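## Task

Push or place the grey crate into the tunnel washer, then release it.

## Robot and tools

Robot: two arms, left_arm and right_arm, each ending in a parallel gripper. A gripper's fingers extend along its own +z axis and close along its own y axis. The reported end_effector_position is the point between the finger pads, roughly 1 cm short of the fingertips.

Frame: a single scene frame is shared by both arms. Its origin sits on the table surface midway between the arms. +x runs out across the table, +z runs up, and left_arm is on the +y side. The names left and right do not refer to image sides. Printed hand positions can be somewhat wrong, more so at long reach, and moves tend to finish a centimetre or more off, usually low.

The row: every moving call uses 16 numbers in one flat list covering both arms: x, y, z, qw, qx, qy, qz, opening for left_arm, then those 8 for right_arm. x, y, z are an absolute target position in metres in the scene frame; qw, qx, qy, qz are an absolute target orientation (w first) in the same frame. Opening runs from -1 (closed) to +1 (fully open, 0.094 m). To keep an arm still, repeat its full pose from the last result before it stopped, plus the opening it should keep. To hold a fixed orientation, resend the same quaternion each time rather than copying the drifted reported one. A call is refused, sending nothing, if any target is more than 0.6 m from that arm's last reported position along any of the gripper's axes.

Tools:
- execute_actions, argument actions (list with zero or one item) and optional pictures (boolean). Empty list: just returns the current state, with pictures. An action {"rows": [[16 numbers], ...], "steps": n} applies one row per control step (1/30 s), up to 15 rows and 15 steps, at least 3 steps; the final row repeats if rows run out; steps defaults to 15. A wait {"steps": n} (n up to 300) sends nothing and returns when n steps have passed since the previous result. Pictures come only with an empty list or pictures: true.
- move, arguments target (one 16-number row, absolute poses as above) and speed (m/s, 0.002 to 0.5, default 0.25; turning rate capped at twice that in rad/s). Each gripper travels a straight line toward its pose; both paths finish together, lasting 0.5 to 10 s and stopping short if longer is needed. Opening is applied at the start. Paths ignore obstacles and the other arm. Grippers lag, may wander, and can exceed speed near full arm extension.
- wait, argument seconds (0 to 10): lets the scene run with no new command.
- zoom_image, arguments camera (cam_head_left, cam_head_right, cam_left_wrist, cam_right_wrist; each 504x504) and region [x0, y0, x1, y1] in pixels, top-left origin, at most 504 by 504: a closer look at the latest image.
- finished_scene, argument scene (the number of the current scene): ends it irreversibly, grades it and gives the next task.

Control behaviour: each step, the commanded pose is limited to within 70 mm and 16 degrees of the measured pose; damped inverse kinematics then drives the joints, favouring position over orientation. Far targets need several actions. After an action the arm continues only to its last limited pose. The result of an action is taken 3 steps early; those last steps run while the next reply is being written, and the simulation keeps running during replies. A move starts its path once the robot is at rest, or after 3 s. Elbows never reach fully straight. Joint ranges (rad), base to gripper: waist -2.618 to 3.054, shoulder 0 to 3.142, elbow 0 to 3.142, wrist pitch -1.571 to 1.571, wrist yaw -1.571 to 1.571, wrist roll -2.094 to 2.094.

Results: a state line lists each gripper's position and quaternion. grip_measured shows finger opening on the command scale (the last Joint positions value gives it in metres); readings may be off by about 1 mm. Joint torques are total drive outputs with offset and noise, so not a clean contact signal. HELD marks steps whose command was not sent; a pose unreachable line names an arm whose command the clearance check changed or blocked. A Hand target line appears when nothing is pending. The move line reports the ending (done, off_target, moving, held, fault), limits hit (paced: pose clipped; held: steps blocked, after which the arm may surge), and each gripper's distance from its pose; if only one arm is named, the other finished. MOTOR HOT warns from 75 °C; at 90 °C that arm halts 10 s; at 100 °C it goes limp and drops. These appear as OVER-TEMPERATURE FAULT lines.

Gripping: command an opening below grip_measured; about 0.03 below holds firmly, less holds gently. Pads push roughly 50 to 62 N, less on thin parts.

Avoid: knocking any rigid object out of the work area, arms colliding or pressing on each other, fast contacts, targets set far beyond a contact point (they press harder), drops, slips and slams, and holding loads long enough to overheat. Brief outside tugs on held parts or pushes on loose objects can happen. Release the crate after it is in the washer.

Each tool is called after "Request:" as name(argument=value, ...), one argument or row to a line, values as JSON.

## Session

Request:
execute_actions(
  actions=[],
)

Scene clock: 0.00 s of 4200.00 s.
left_arm: end_effector_position=(+0.4116, +0.4139, +0.3452) grip_measured=+1.000 end_effector_quat_wxyz=(-0.422, +0.581, -0.514, +0.468) | right_arm: end_effector_position=(+0.1200, -0.0051, +0.1187) grip_measured=+1.000 end_effector_quat_wxyz=(+0.106, -0.350, +0.923, -0.115)
Joint positions: left_arm=[ 0.468  1.41   1.242 -0.054  0.394 -1.596  0.094] | right_arm=[ 1.448  1.837  1.536 -1.378  0.296  0.736  0.094]
Joint velocities: left_arm=[ 0.002 -0.012  0.012  0.037 -0.051  0.022  0.   ] | right_arm=[ 0.002  0.022 -0.012 -0.022  0.051 -0.066  0.   ]
Joint torques (N m, as the arm reports them, + toward a larger angle): no reading
Hand target (left_arm): +0.410, +0.413, +0.358; -0.436, +0.569, -0.513, +0.472
Hand target (right_arm): +0.122, -0.003, +0.124; +0.114, -0.349, +0.924, -0.110

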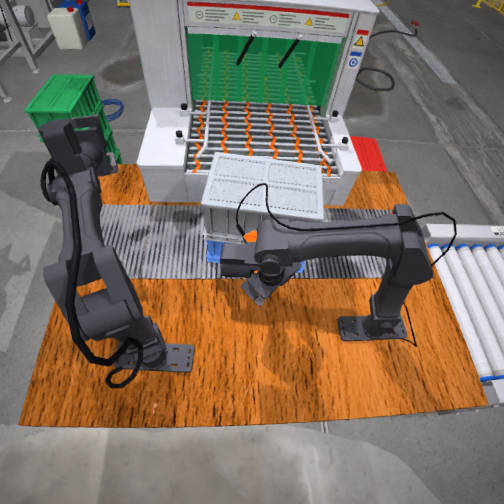

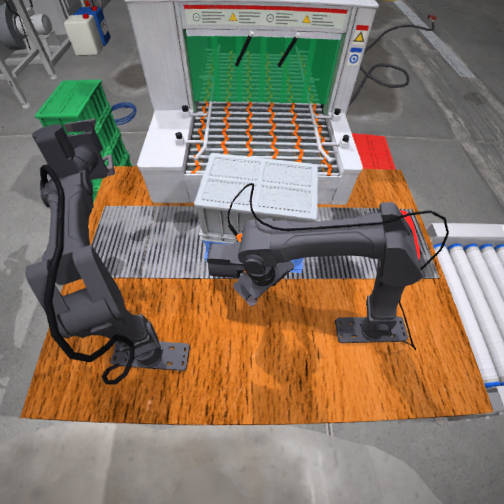

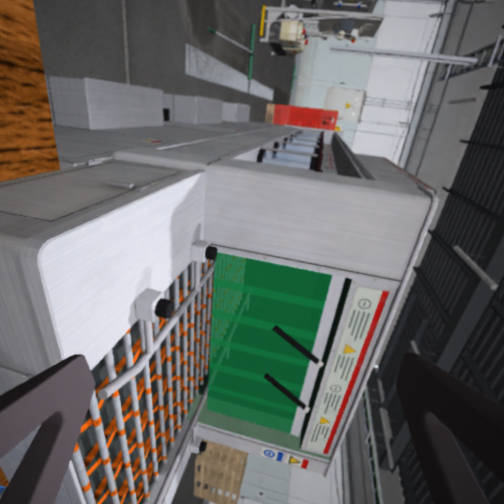

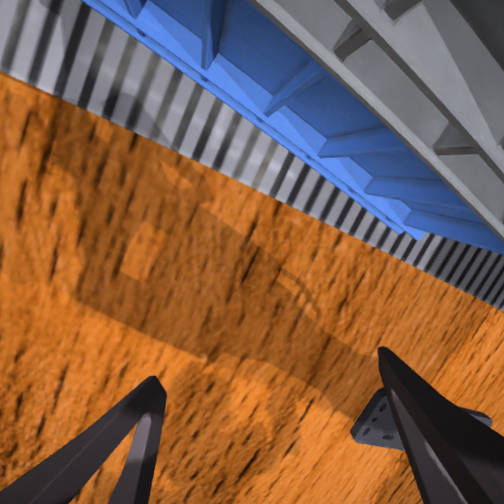

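Request:
move(
  target=[0.3,0.3,0.2,0.5,0.866,0,0,1,0.15,-0.3,0.25,0.5,-0.866,0,0,1],
)

Scene clock: 6.57 s of 4200.00 s.
left_arm: end_effector_position=(+0.3010, +0.2986, +0.1943) grip_measured=+1.000 end_effector_quat_wxyz=(+0.473, +0.833, -0.137, +0.251) | right_arm: end_effector_position=(+0.1509, -0.2961, +0.2532) grip_measured=+1.000 end_effector_quat_wxyz=(-0.449, +0.822, -0.144, +0.319)
Joint positions: left_arm=[ 0.562  1.887  1.512 -1.562  1.097 -2.084  0.094] | right_arm=[ 1.626  0.021  1.007 -1.56   0.757 -1.598  0.094]
Joint velocities: left_arm=[-0.002 -0.012 -0.027 -0.007  0.022 -0.022  0.   ] | right_arm=[ 0.002  0.012  0.007 -0.022  0.022  0.066  0.   ]
Joint torques (N m, as the arm reports them, + toward a larger angle): left_arm=[ 1.01 -9.35  4.47 -0.43  0.68 -0.09] | right_arm=[0.5  5.53 5.18 1.54 0.38 0.13]
Hand target (left_arm): +0.299, +0.300, +0.199; +0.482, +0.830, -0.122, +0.254
Hand target (right_arm): +0.153, -0.300, +0.256; -0.456, +0.817, -0.154, +0.317
Off the commanded pose (left_arm): 0.006 m, 33 deg; orientation clipped at the last step of the last action.
Off the commanded pose (right_arm): 0.005 m, 41 deg; orientation clipped at the last step of the last action.
joint sent to its limit (left arm) — the command would take joint 4 (wrist pitch) past its lower limit and joint 6 (wrist roll) past its lower limit, so those joints were sent only as far as their limits.
joint sent to its limit (right arm) — the command would take joint 2 (shoulder) past its lower limit and joint 4 (wrist pitch) past its lower limit, so those joints were sent only as far as their limits.
Kept back: nothing.
move: off_target (left_arm, right_arm); limits=paced

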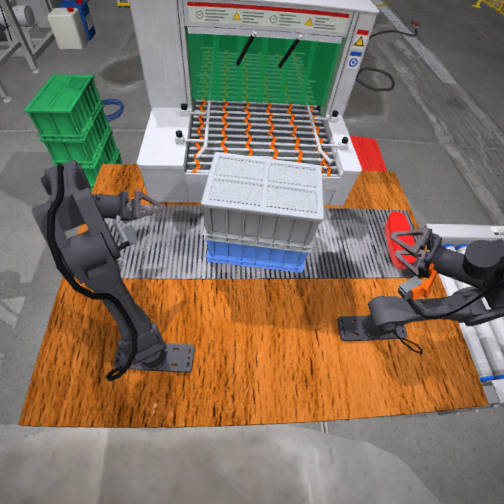

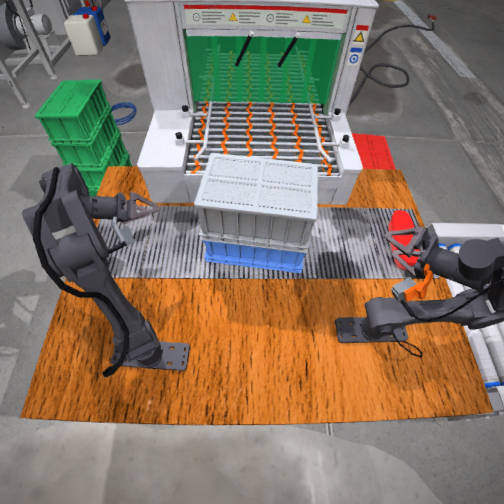

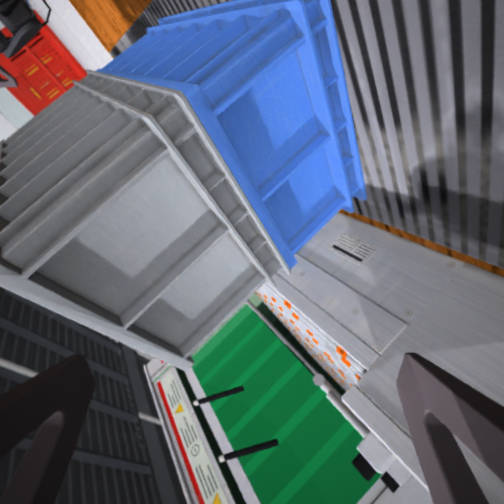

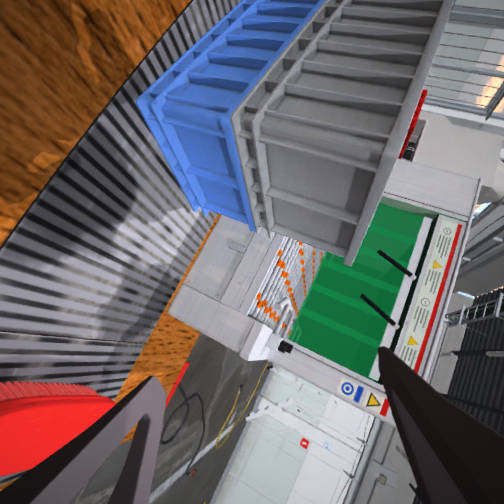

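Request:
move(
  target=[0.32,0.24,0.19,0.406,0.579,0.579,-0.406,1,0.3,-0.24,0.19,0.406,-0.579,0.579,0.406,1],
)

Scene clock: 13.40 s of 4200.00 s.
left_arm: end_effector_position=(+0.3142, +0.2416, +0.1836) grip_measured=+1.000 end_effector_quat_wxyz=(+0.658, +0.713, +0.010, +0.242) | right_arm: end_effector_position=(+0.1965, -0.2584, +0.1912) grip_measured=+1.000 end_effector_quat_wxyz=(+0.651, -0.276, +0.707, +0.022)
Joint positions: left_arm=[ 0.437  2.01   1.282 -1.562  1.547 -2.084  0.094] | right_arm=[ 1.906  0.021  0.456 -1.563  1.402  0.785  0.094]
Joint velocities: left_arm=[-0.002 -0.012  0.037 -0.081  0.051 -0.007  0.   ] | right_arm=[-0.007 -0.002 -0.002  0.051 -0.007  0.022  0.   ]
Joint torques (N m, as the arm reports them, + toward a larger angle): left_arm=[-0.87 -8.12  6.31 -0.74  0.64 -0.09] | right_arm=[1.   3.73 5.01 0.8  0.79 0.11]
Hand target (left_arm): +0.320, +0.240, +0.189; +0.664, +0.708, +0.013, +0.242
Hand target (right_arm): +0.197, -0.258, +0.192; +0.658, -0.273, +0.701, +0.022
Off the commanded pose (left_arm): 0.009 m, 108 deg; orientation clipped at the last step of the last action.
Off the commanded pose (right_arm): 0.105 m, 65 deg; position and orientation clipped at the last step of the last action.
joint sent to its limit (left arm) — the command would take joint 4 (wrist pitch) past its lower limit, joint 5 (wrist yaw) past its upper limit and joint 6 (wrist roll) past its lower limit, so those joints were sent only as far as their limits.
joint sent to its limit (right arm) — the command would take joint 2 (shoulder) past its lower limit and joint 4 (wrist pitch) past its lower limit, so those joints were sent only as far as their limits.
Kept back: nothing.
move: off_target (left_arm, right_arm); limits=paced

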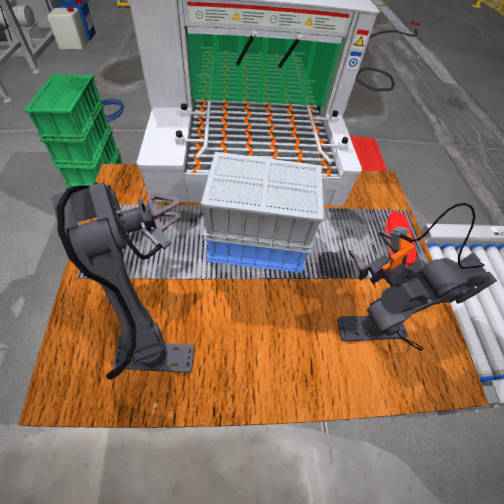

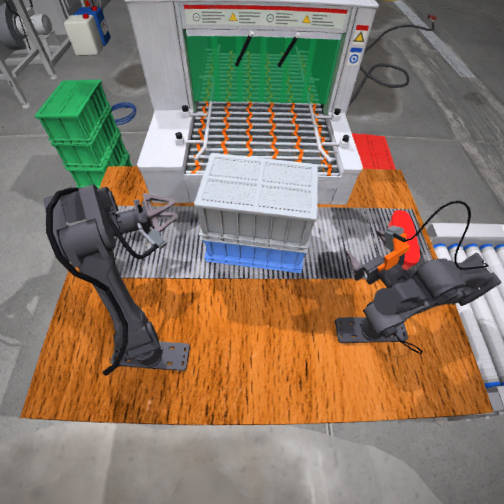

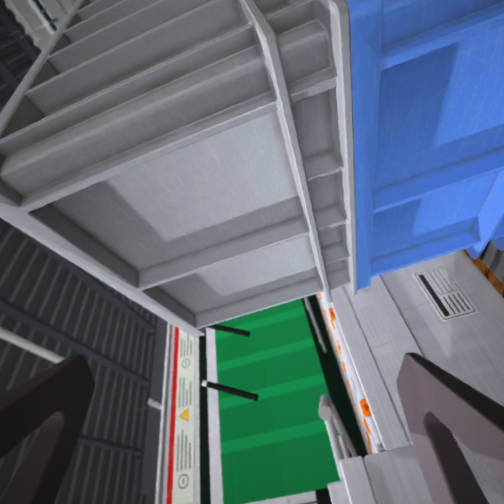

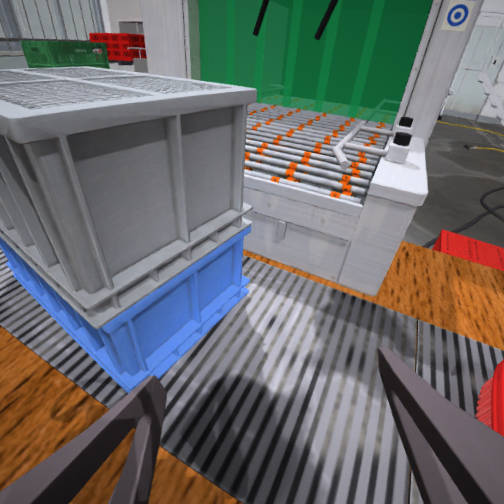

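Request:
move(
  target=[0.36,0.42,0.32,0.64,0,0.77,0,1,0.4,-0.45,0.32,0.64,0,0.77,0,1],
)

Request:
move(
  target=[0.34,0.24,0.2,0.58,0.406,0.58,-0.406,1,0.32,-0.24,0.2,0.58,-0.406,0.58,0.406,1],
)

Scene clock: 19.83 s of 4200.00 s.
left_arm: end_effector_position=(+0.3591, +0.4154, +0.3120) grip_measured=+1.000 end_effector_quat_wxyz=(+0.467, +0.712, -0.069, +0.520) | right_arm: end_effector_position=(+0.4084, -0.4464, +0.3418) grip_measured=+1.000 end_effector_quat_wxyz=(+0.637, -0.224, +0.671, +0.306)
Joint positions: left_arm=[ 0.801  2.009  1.881 -1.563  1.547 -2.084  0.094] | right_arm=[ 2.345  0.024  2.13  -1.555  1.572 -0.426  0.094]
Joint velocities: left_arm=[-0.012 -0.007 -0.007 -0.081  0.007 -0.007  0.   ] | right_arm=[-0.007  0.002 -0.012 -0.037 -0.081 -0.022  0.   ]
Joint torques (N m, as the arm reports them, + toward a larger angle): left_arm=[ 0.86 -9.58  7.26 -0.01  0.77 -0.09] | right_arm=[-0.45 11.41 -2.92  0.72 -0.27 -0.09]
Hand target (left_arm): +0.359, +0.421, +0.319; +0.469, +0.705, -0.062, +0.528
Hand target (right_arm): +0.410, -0.450, +0.337; +0.640, -0.227, +0.670, +0.300
Off the commanded pose (left_arm): 0.009 m, 152 deg; orientation clipped at the last step of the last action.
Off the commanded pose (right_arm): 0.024 m, 45 deg; orientation clipped at the last step of the last action.
joint sent to its limit (left arm) — the command would take joint 4 (wrist pitch) past its lower limit, joint 5 (wrist yaw) past its upper limit and joint 6 (wrist roll) past its lower limit, so those joints were sent only as far as their limits.
joint sent to its limit (right arm) — the command would take joint 2 (shoulder) past its lower limit, joint 4 (wrist pitch) past its lower limit and joint 5 (wrist yaw) past its upper limit, so those joints were sent only as far as their limits.
Kept back: nothing.
move: off_target (left_arm, right_arm); limits=paced

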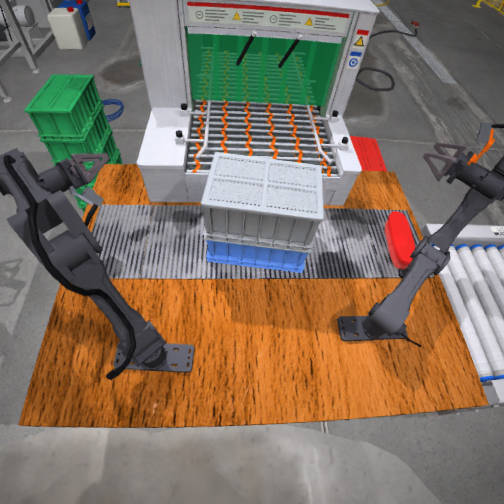

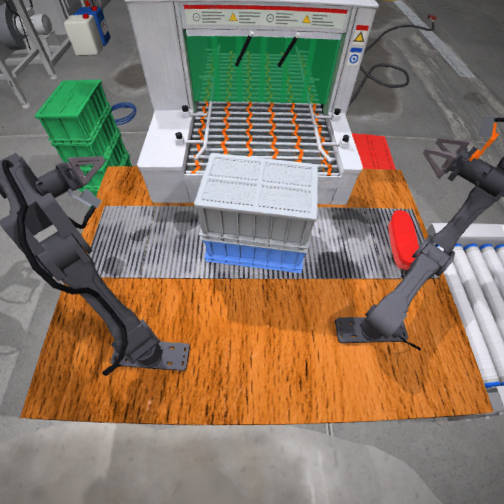

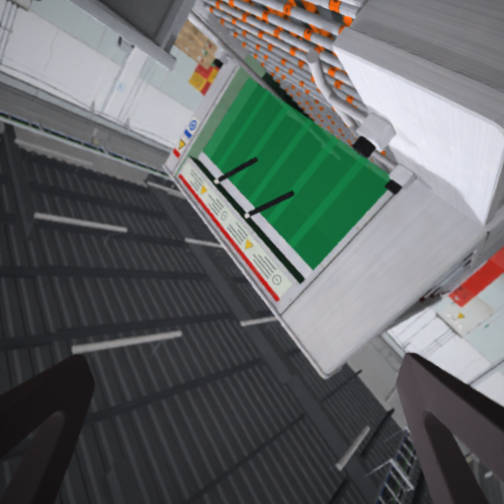

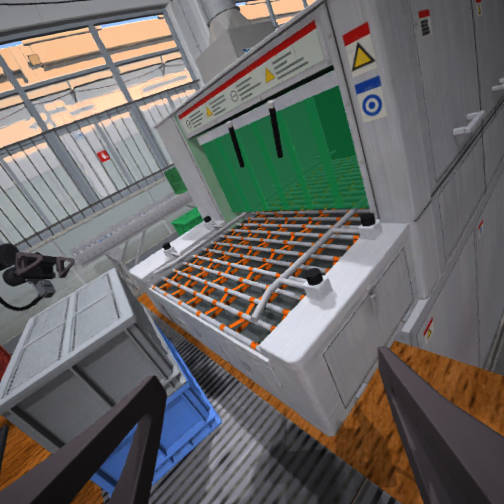

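Scene clock: 25.37 s of 4200.00 s.
left_arm: end_effector_position=(+0.3398, +0.2428, +0.1993) grip_measured=+1.000 end_effector_quat_wxyz=(+0.645, +0.713, -0.039, +0.271) | right_arm: end_effector_position=(+0.3820, -0.2481, +0.3620) grip_measured=+1.000 end_effector_quat_wxyz=(+0.573, -0.403, +0.581, +0.414)
Joint positions: left_arm=[ 0.412  2.053  1.44  -1.563  1.546 -2.084  0.094] | right_arm=[ 2.804  0.024  1.912 -1.556  1.569 -0.315  0.094]
Joint velocities: left_arm=[-0.002  0.007  0.007  0.022  0.007  0.007  0.   ] | right_arm=[ 0.012 -0.007  0.012 -0.081 -0.037 -0.007  0.   ]
Joint torques (N m, as the arm reports them, + toward a larger angle): left_arm=[-0.73 -9.09  4.04 -0.6   0.69 -0.09] | right_arm=[ 0.97 10.41 -4.42  0.92 -0.13  0.06]
Hand target (left_arm): +0.340, +0.239, +0.199; +0.656, +0.707, -0.025, +0.262
Hand target (right_arm): +0.378, -0.243, +0.360; +0.576, -0.412, +0.575, +0.410
Off the commanded pose (left_arm): 0.003 m, 116 deg; orientation clipped at the last step of the last action.
Off the commanded pose (right_arm): 0.174 m, 1 deg; position clipped at the last step of the last action.
joint sent to its limit (left arm) — the command would take joint 4 (wrist pitch) past its lower limit, joint 5 (wrist yaw) past its upper limit and joint 6 (wrist roll) past its lower limit, so those joints were sent only as far as their limits.
joint sent to its limit (right arm) — the command would take joint 2 (shoulder) past its lower limit, joint 4 (wrist pitch) past its lower limit and joint 5 (wrist yaw) past its upper limit, so those joints were sent only as far as their limits.
Kept back: nothing.
move: off_target (left_arm, right_arm); limits=paced

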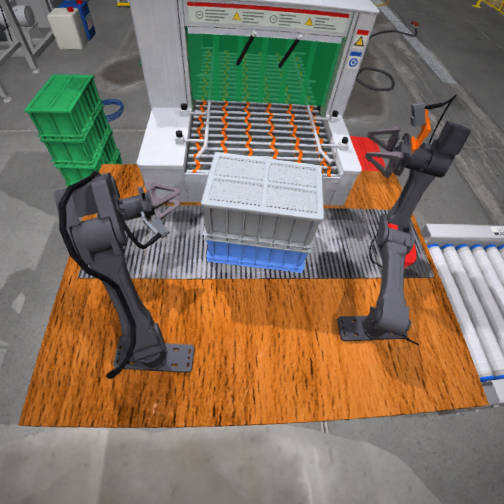

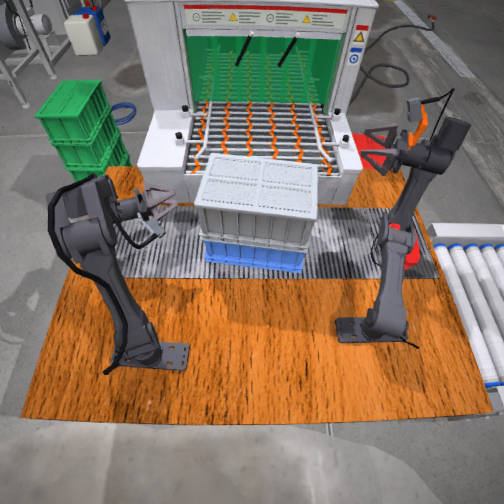

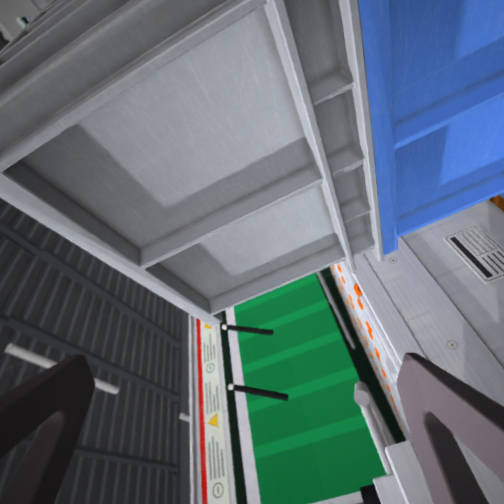

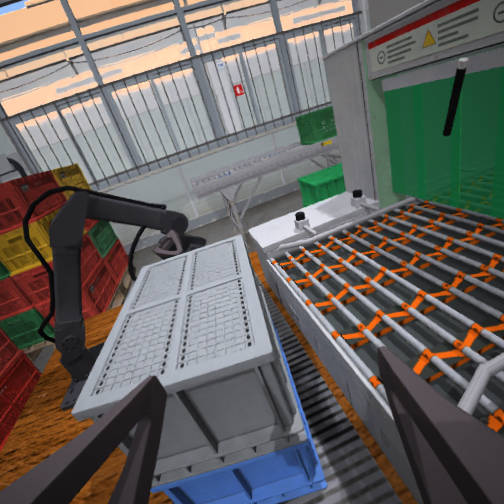

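Request:
move(
  target=[0.41,0.41,0.35,-0.422,0.581,-0.514,0.468,1,0.0,0.02,0.42,0.406,-0.579,0.579,0.406,1],
)

Request:
move(
  target=[0.41,0.41,0.35,0.64,0,0.77,0,1,0.3,-0.1,0.42,0.53,-0.31,0.76,0.22,1],
)

Request:
move(
  target=[0.41,0.41,0.35,0.64,0,0.77,0,1,0.42,-0.4,0.35,0.64,0,0.77,0,1],
)

Scene clock: 41.87 s of 4200.00 s.
left_arm: end_effector_position=(+0.4150, +0.4129, +0.3366) grip_measured=+1.000 end_effector_quat_wxyz=(-0.402, +0.599, -0.514, +0.463) | right_arm: end_effector_position=(-0.0053, +0.0204, +0.4129) grip_measured=+1.000 end_effector_quat_wxyz=(-0.400, +0.580, -0.583, -0.405)
Joint positions: left_arm=[ 0.459  1.431  1.268 -0.106  0.384 -1.614  0.094] | right_arm=[ 1.775  1.093  1.478 -0.752  0.186  0.079  0.094]
Joint velocities: left_arm=[ 0.017  0.002  0.002 -0.11  -0.037 -0.022  0.   ] | right_arm=[-0.007 -0.007 -0.027 -0.007  0.022  0.007  0.   ]
Joint torques (N m, as the arm reports them, + toward a larger angle): left_arm=[-0.15 -8.31  6.62  2.01 -0.01  0.15] | right_arm=[-0.97 -2.34  6.57  1.98  0.01 -0.1 ]
Hand target (left_arm): +0.411, +0.411, +0.351; -0.422, +0.583, -0.514, +0.467
Hand target (right_arm): -0.003, +0.019, +0.414; -0.404, +0.579, -0.580, -0.407
Off the commanded pose (left_arm): 0.015 m, 3 deg.
Off the commanded pose (right_arm): 0.009 m, 1 deg.
Kept back: nothing.
move: off_target (left_arm); limits=paced

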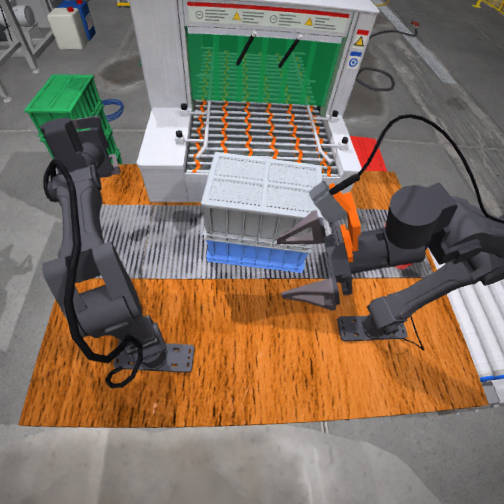

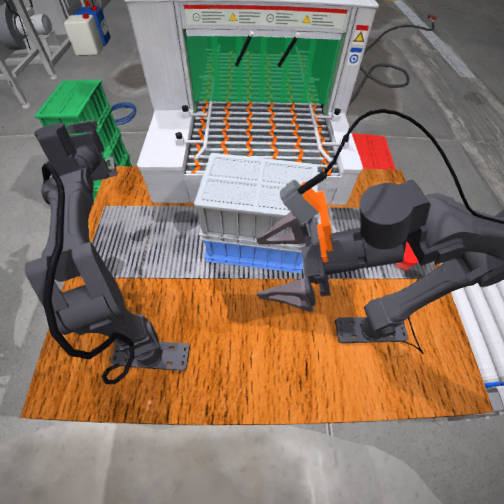

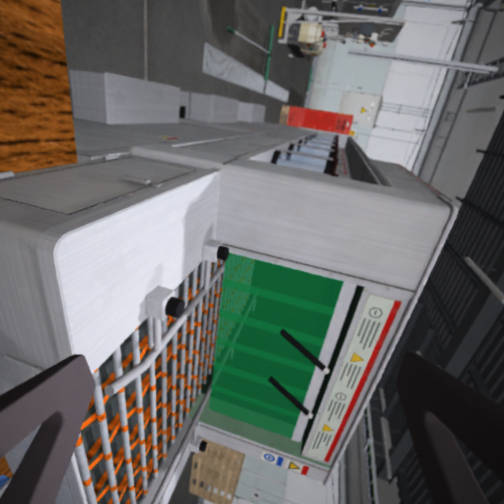

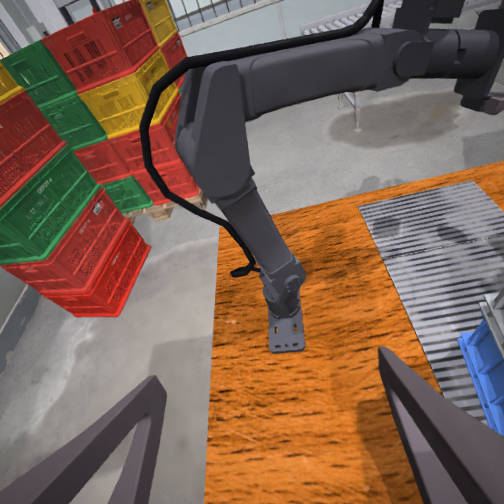

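Scene clock: 45.90 s of 4200.00 s.
left_arm: end_effector_position=(+0.4166, +0.4124, +0.3322) grip_measured=+1.000 end_effector_quat_wxyz=(+0.621, -0.012, +0.784, -0.008) | right_arm: end_effector_position=(+0.3032, -0.0974, +0.4074) grip_measured=+1.000 end_effector_quat_wxyz=(+0.513, -0.309, +0.770, +0.220)
Joint positions: left_arm=[ 0.459  1.431  1.233 -0.051  0.391  0.069  0.094] | right_arm=[ 0.553  1.146  1.507 -0.757 -0.218 -0.066  0.094]
Joint velocities: left_arm=[ 0.002  0.007 -0.012 -0.007 -0.022  0.022  0.   ] | right_arm=[-0.002 -0.007  0.007 -0.007  0.037  0.007  0.   ]
Joint torques (N m, as the arm reports them, + toward a larger angle): left_arm=[ 0.34 -8.82  6.65  2.01  0.12  0.07] | right_arm=[-0.91 -1.48  9.95  1.97 -0.12 -0.09]
Hand target (left_arm): +0.410, +0.410, +0.350; +0.639, -0.000, +0.769, +0.000
Hand target (right_arm): +0.306, -0.098, +0.420; +0.526, -0.309, +0.761, +0.220
Off the commanded pose (left_arm): 0.019 m, 3 deg.
Off the commanded pose (right_arm): 0.013 m, 2 deg.
Kept back: nothing.
move: off_target (left_arm, right_arm)

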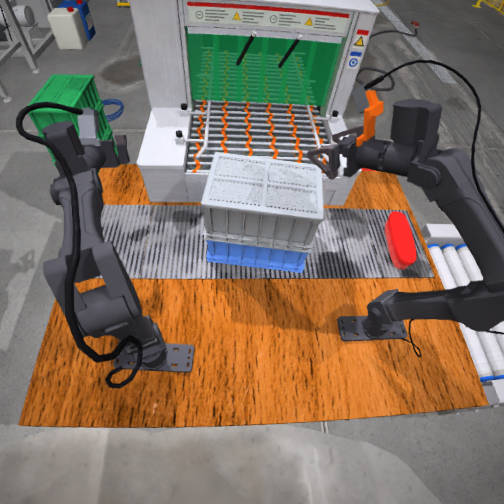

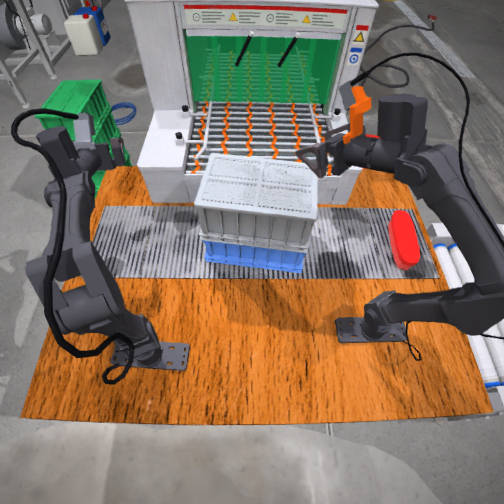

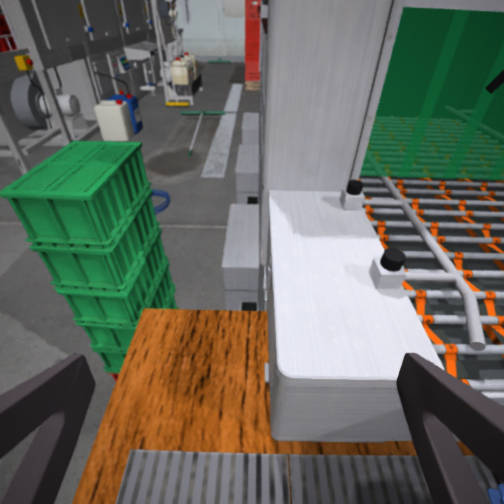

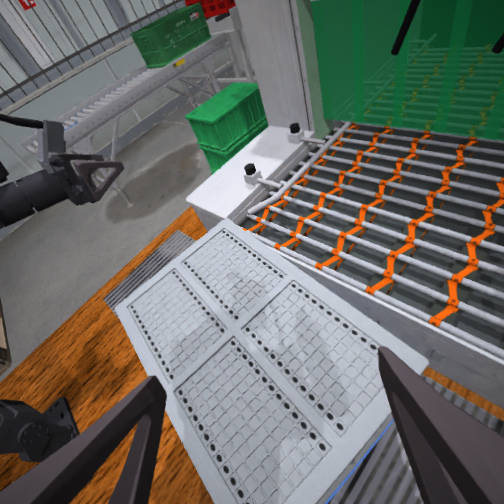

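Scene clock: 48.20 s of 4200.00 s.
left_arm: end_effector_position=(+0.4167, +0.4123, +0.3323) grip_measured=+1.000 end_effector_quat_wxyz=(+0.621, -0.011, +0.784, -0.008) | right_arm: end_effector_position=(+0.4233, -0.3970, +0.3507) grip_measured=+1.000 end_effector_quat_wxyz=(+0.637, -0.007, +0.771, +0.005)
Joint positions: left_arm=[ 0.459  1.431  1.233 -0.051  0.391  0.071  0.094] | right_arm=[-0.387  1.17   1.077 -0.113 -0.398 -0.083  0.094]
Joint velocities: left_arm=[-0.007 -0.007  0.007 -0.022  0.022  0.022  0.   ] | right_arm=[ 0.012  0.007  0.007  0.007 -0.007  0.051  0.   ]
Joint torques (N m, as the arm reports them, + toward a larger angle): left_arm=[ 0.32 -8.81  6.64  2.    0.13  0.06] | right_arm=[-0.75 -2.98  8.23  1.98  0.05  0.07]
Hand target (left_arm): +0.410, +0.410, +0.350; +0.639, -0.000, +0.769, +0.000
Hand target (right_arm): +0.424, -0.402, +0.349; +0.637, +0.002, +0.770, +0.001
Off the commanded pose (left_arm): 0.019 m, 3 deg.
Off the commanded pose (right_arm): 0.004 m, 1 deg.
Kept back: nothing.
move: off_target (left_arm)

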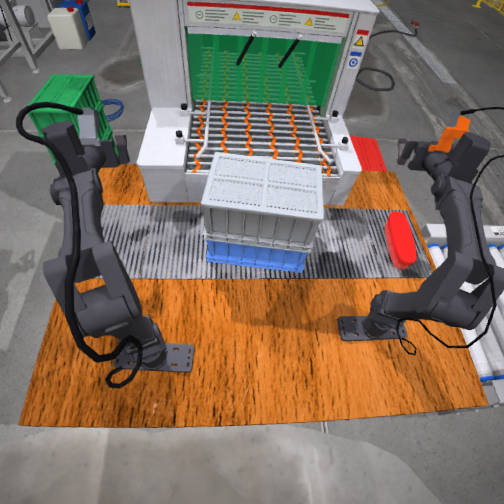

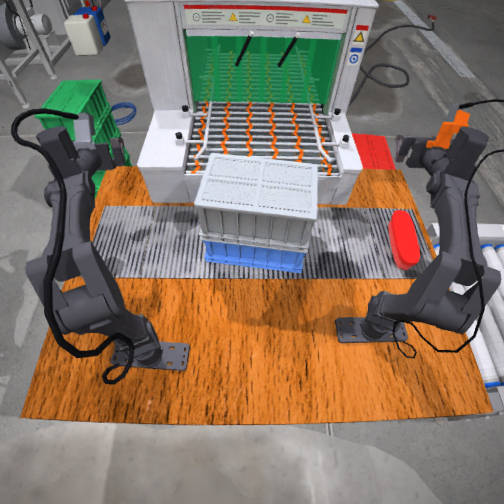

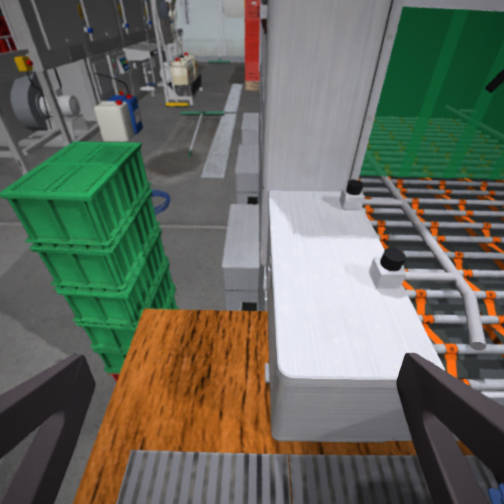

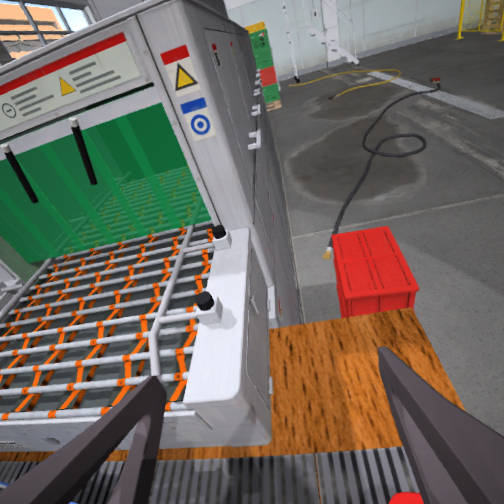

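Request:
move(
  target=[0.3,0.23,0.2,0.65,0.65,0.27,0.27,0,0.28,-0.23,0.2,0.65,-0.65,0.27,-0.27,0],
)

Scene clock: 52.90 s of 4200.00 s.
left_arm: end_effector_position=(+0.3033, +0.2353, +0.2018) grip_measured=+0.003 end_effector_quat_wxyz=(+0.652, +0.649, +0.273, +0.281) | right_arm: end_effector_position=(+0.2791, -0.2352, +0.1984) grip_measured=+0.003 end_effector_quat_wxyz=(+0.652, -0.649, +0.280, -0.274)
Joint positions: left_arm=[0.358 1.391 0.36  1.048 1.066 1.564 0.047] | right_arm=[-0.379  0.76   0.101  0.663 -1.147 -1.557  0.047]
Joint velocities: left_arm=[-0.012  0.002  0.002  0.022 -0.051  0.037 -0.001] | right_arm=[-0.002 -0.017 -0.017 -0.007 -0.022  0.037 -0.   ]
Joint torques (N m, as the arm reports them, + toward a larger angle): left_arm=[-0.93 -4.45  5.01  1.36  0.03  0.  ] | right_arm=[ 0.98 -1.41  8.47  1.31 -0.03 -0.04]
Hand target (left_arm): +0.301, +0.230, +0.201; +0.654, +0.652, +0.271, +0.272
Hand target (right_arm): +0.276, -0.231, +0.202; +0.654, -0.652, +0.270, -0.273
Off the commanded pose (left_arm): 0.006 m, 1 deg.
Off the commanded pose (right_arm): 0.006 m, 1 deg.
Kept back: nothing.
move: done

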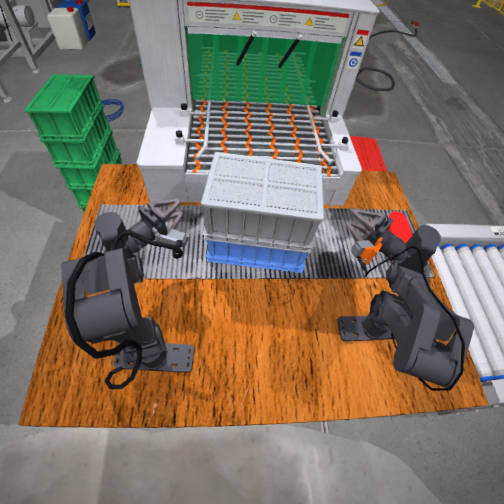

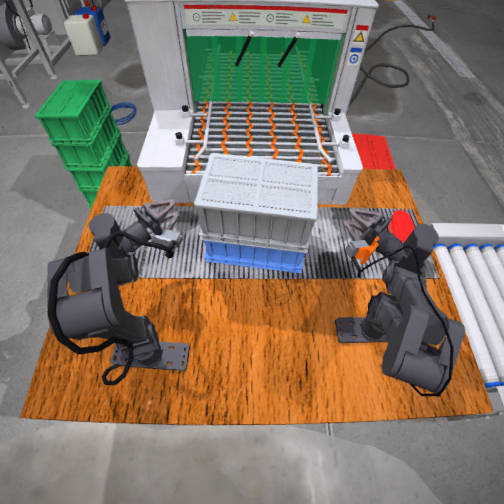

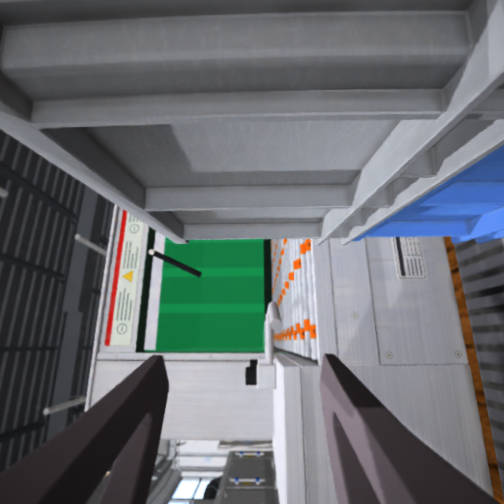

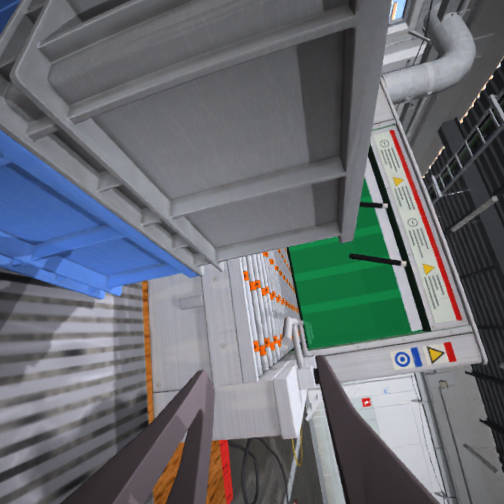

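Request:
move(
  target=[0.3,0.23,0.2,0.65,0.27,0.65,-0.27,0,0.29,-0.23,0.2,0.65,-0.27,0.65,0.27,0],
  speed=0.5,
)

Request:
move(
  target=[0.32,0.19,0.205,0.27,-0.27,0.65,-0.65,0,0.3,-0.19,0.205,0.27,0.27,0.65,0.65,0],
  speed=0.5,
)

Scene clock: 55.60 s of 4200.00 s.
left_arm: end_effector_position=(+0.3019, +0.2338, +0.1951) grip_measured=+0.003 end_effector_quat_wxyz=(+0.649, +0.266, +0.660, -0.269) | right_arm: end_effector_position=(+0.2890, -0.2315, +0.2012) grip_measured=+0.003 end_effector_quat_wxyz=(+0.656, -0.274, +0.651, +0.266)
Joint positions: left_arm=[0.358 1.391 0.36  1.005 1.077 0.012 0.047] | right_arm=[-0.337  0.853  0.133  0.722 -1.124 -0.012  0.047]
Joint velocities: left_arm=[-0.012 -0.022  0.007  0.037  0.022  0.007  0.001] | right_arm=[ 0.002 -0.002  0.002  0.037  0.081  0.037  0.   ]
Joint torques (N m, as the arm reports them, + toward a larger angle): left_arm=[-0.69 -4.61  5.13  1.61  0.02 -0.1 ] | right_arm=[0.98 0.73 7.6  1.6  0.13 0.07]
Hand target (left_arm): +0.300, +0.230, +0.200; +0.653, +0.271, +0.653, -0.271
Hand target (right_arm): +0.290, -0.230, +0.200; +0.653, -0.271, +0.653, +0.271
Off the commanded pose (left_arm): 0.007 m, 1 deg.
Off the commanded pose (right_arm): 0.002 m, 1 deg.
Kept back: nothing.
move: done

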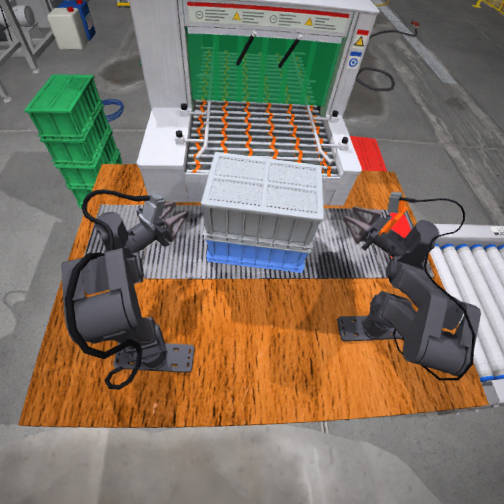

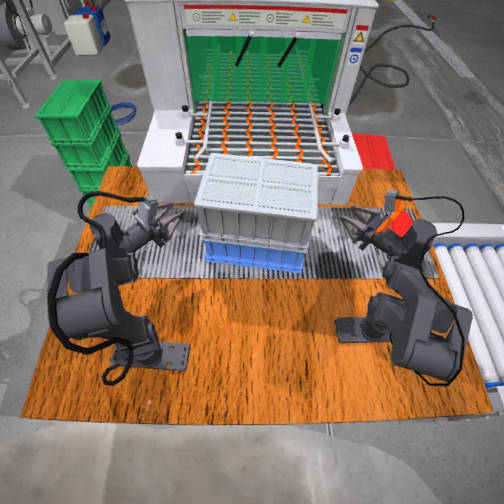

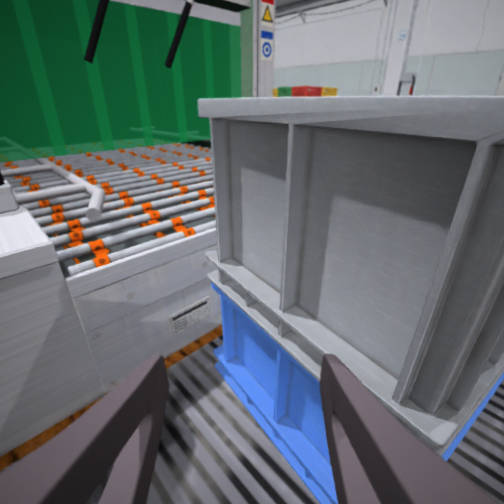

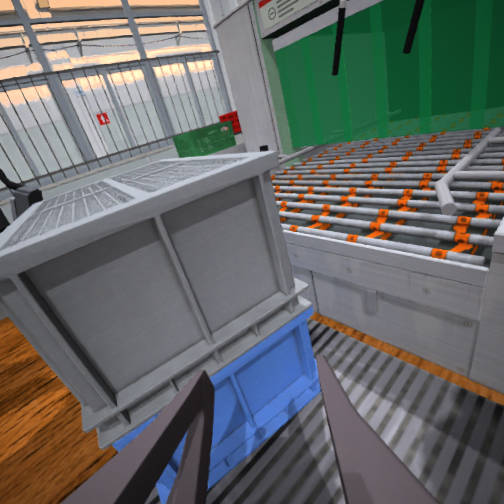

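Scene clock: 57.90 s of 4200.00 s.
left_arm: end_effector_position=(+0.3159, +0.1925, +0.1995) grip_measured=+0.003 end_effector_quat_wxyz=(+0.267, -0.280, +0.656, -0.648) | right_arm: end_effector_position=(+0.2969, -0.1912, +0.1952) grip_measured=+0.003 end_effector_quat_wxyz=(+0.265, +0.279, +0.657, +0.648)
Joint positions: left_arm=[ 0.164  1.391  0.39   0.974  0.884 -1.564  0.047] | right_arm=[-0.042  0.853  0.133  0.69  -0.825  1.563  0.047]
Joint velocities: left_arm=[-0.012 -0.002  0.007 -0.037 -0.081 -0.051 -0.   ] | right_arm=[ 0.012 -0.017 -0.022  0.037 -0.037  0.037  0.001]
Joint torques (N m, as the arm reports them, + toward a larger angle): left_arm=[-0.92 -2.65  6.75  1.82 -0.06 -0.03] | right_arm=[ 1.04 -0.1   9.63  1.82  0.1  -0.01]
Hand target (left_arm): +0.320, +0.189, +0.205; +0.271, -0.271, +0.654, -0.652
Hand target (right_arm): +0.299, -0.189, +0.205; +0.271, +0.271, +0.654, +0.652
Off the commanded pose (left_arm): 0.007 m, 1 deg.
Off the commanded pose (right_arm): 0.010 m, 1 deg.
Kept back: nothing.
move: done

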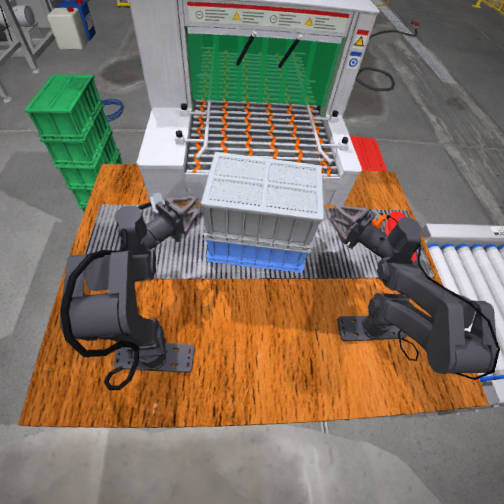

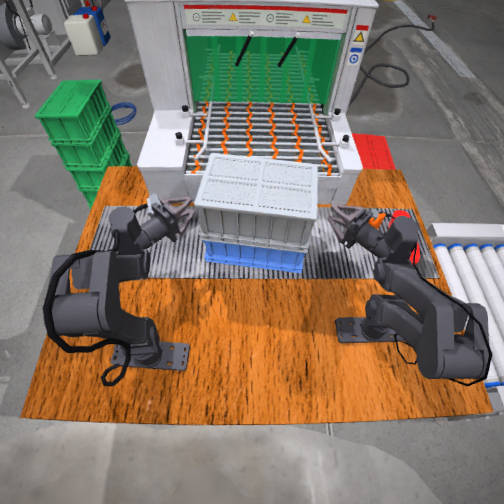

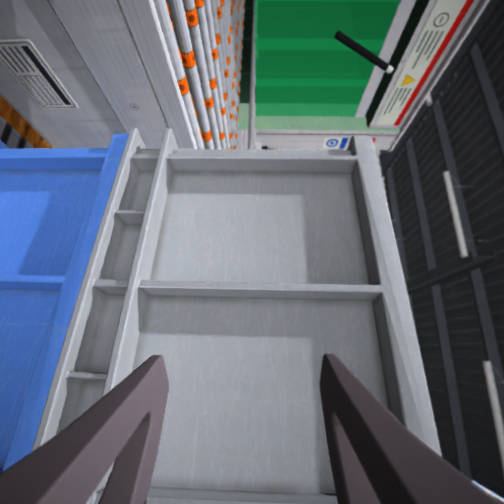

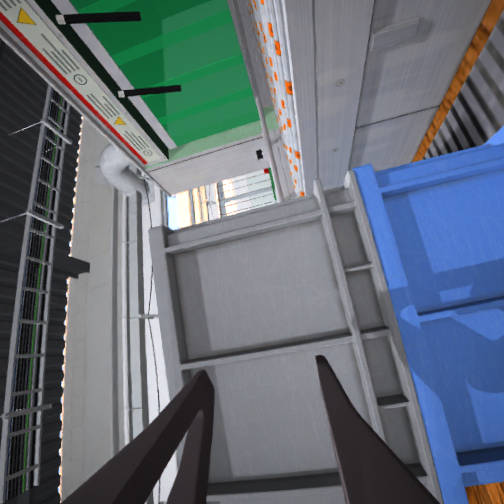

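Request:
move(
  target=[0.335,0.14,0.205,0.27,-0.27,0.65,-0.65,0,0.305,-0.13,0.205,0.27,0.27,0.65,0.65,0],
  speed=0.04,
)

Scene clock: 60.03 s of 4200.00 s.
left_arm: end_effector_position=(+0.3338, +0.1502, +0.1927) grip_measured=+0.003 end_effector_quat_wxyz=(+0.271, -0.296, +0.655, -0.640) | right_arm: end_effector_position=(+0.3009, -0.1350, +0.1915) grip_measured=+0.003 end_effector_quat_wxyz=(+0.267, +0.283, +0.659, +0.643)
Joint positions: left_arm=[-0.036  1.464  0.433  0.989  0.654 -1.57   0.047] | right_arm=[ 0.347  0.967  0.154  0.781 -0.427  1.57   0.047]
Joint velocities: left_arm=[-0.002 -0.002  0.002 -0.051  0.051  0.007 -0.001] | right_arm=[ 0.012  0.017 -0.017 -0.007  0.066 -0.022  0.   ]
Joint torques (N m, as the arm reports them, + toward a larger angle): left_arm=[-1.6  -3.93  7.43  1.96  0.17 -0.01] | right_arm=[ 1.27 -0.14 10.46  2.01  0.03  0.  ]
Hand target (left_arm): +0.334, +0.139, +0.205; +0.272, -0.271, +0.653, -0.652
Hand target (right_arm): +0.304, -0.129, +0.204; +0.271, +0.271, +0.654, +0.652
Off the commanded pose (left_arm): 0.016 m, 3 deg.
Off the commanded pose (right_arm): 0.015 m, 2 deg.
Kept back: nothing.
move: off_target (left_arm, right_arm)

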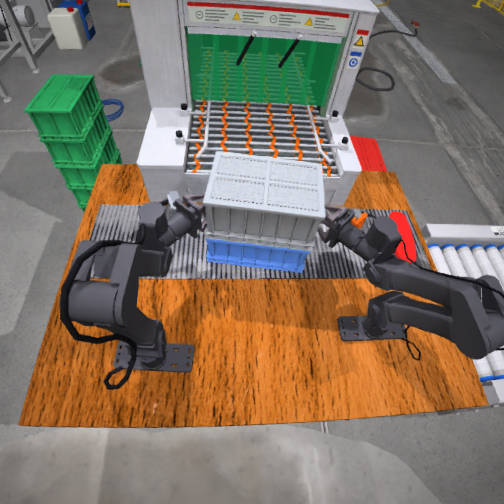

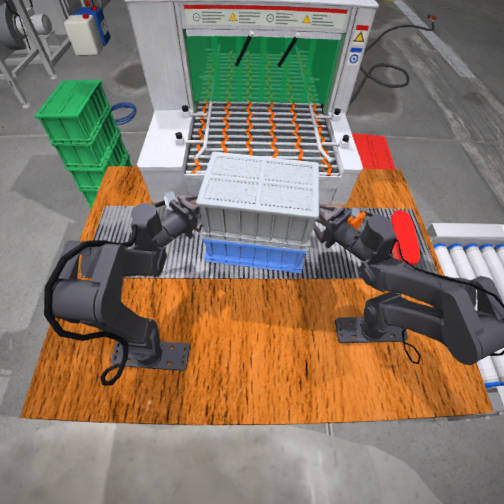

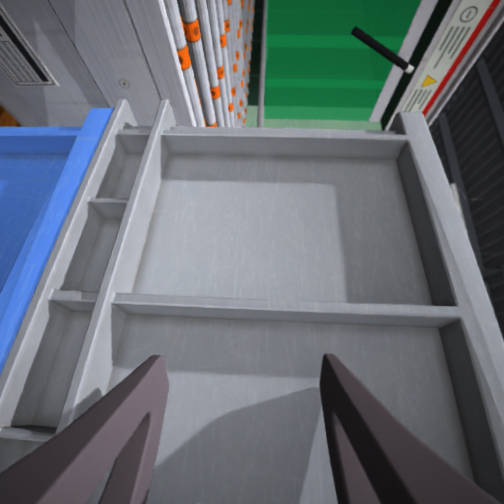

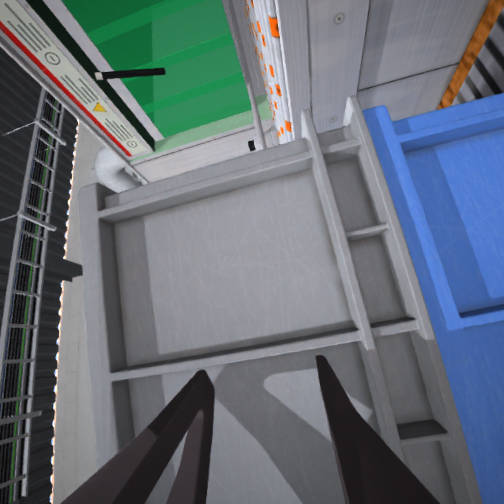

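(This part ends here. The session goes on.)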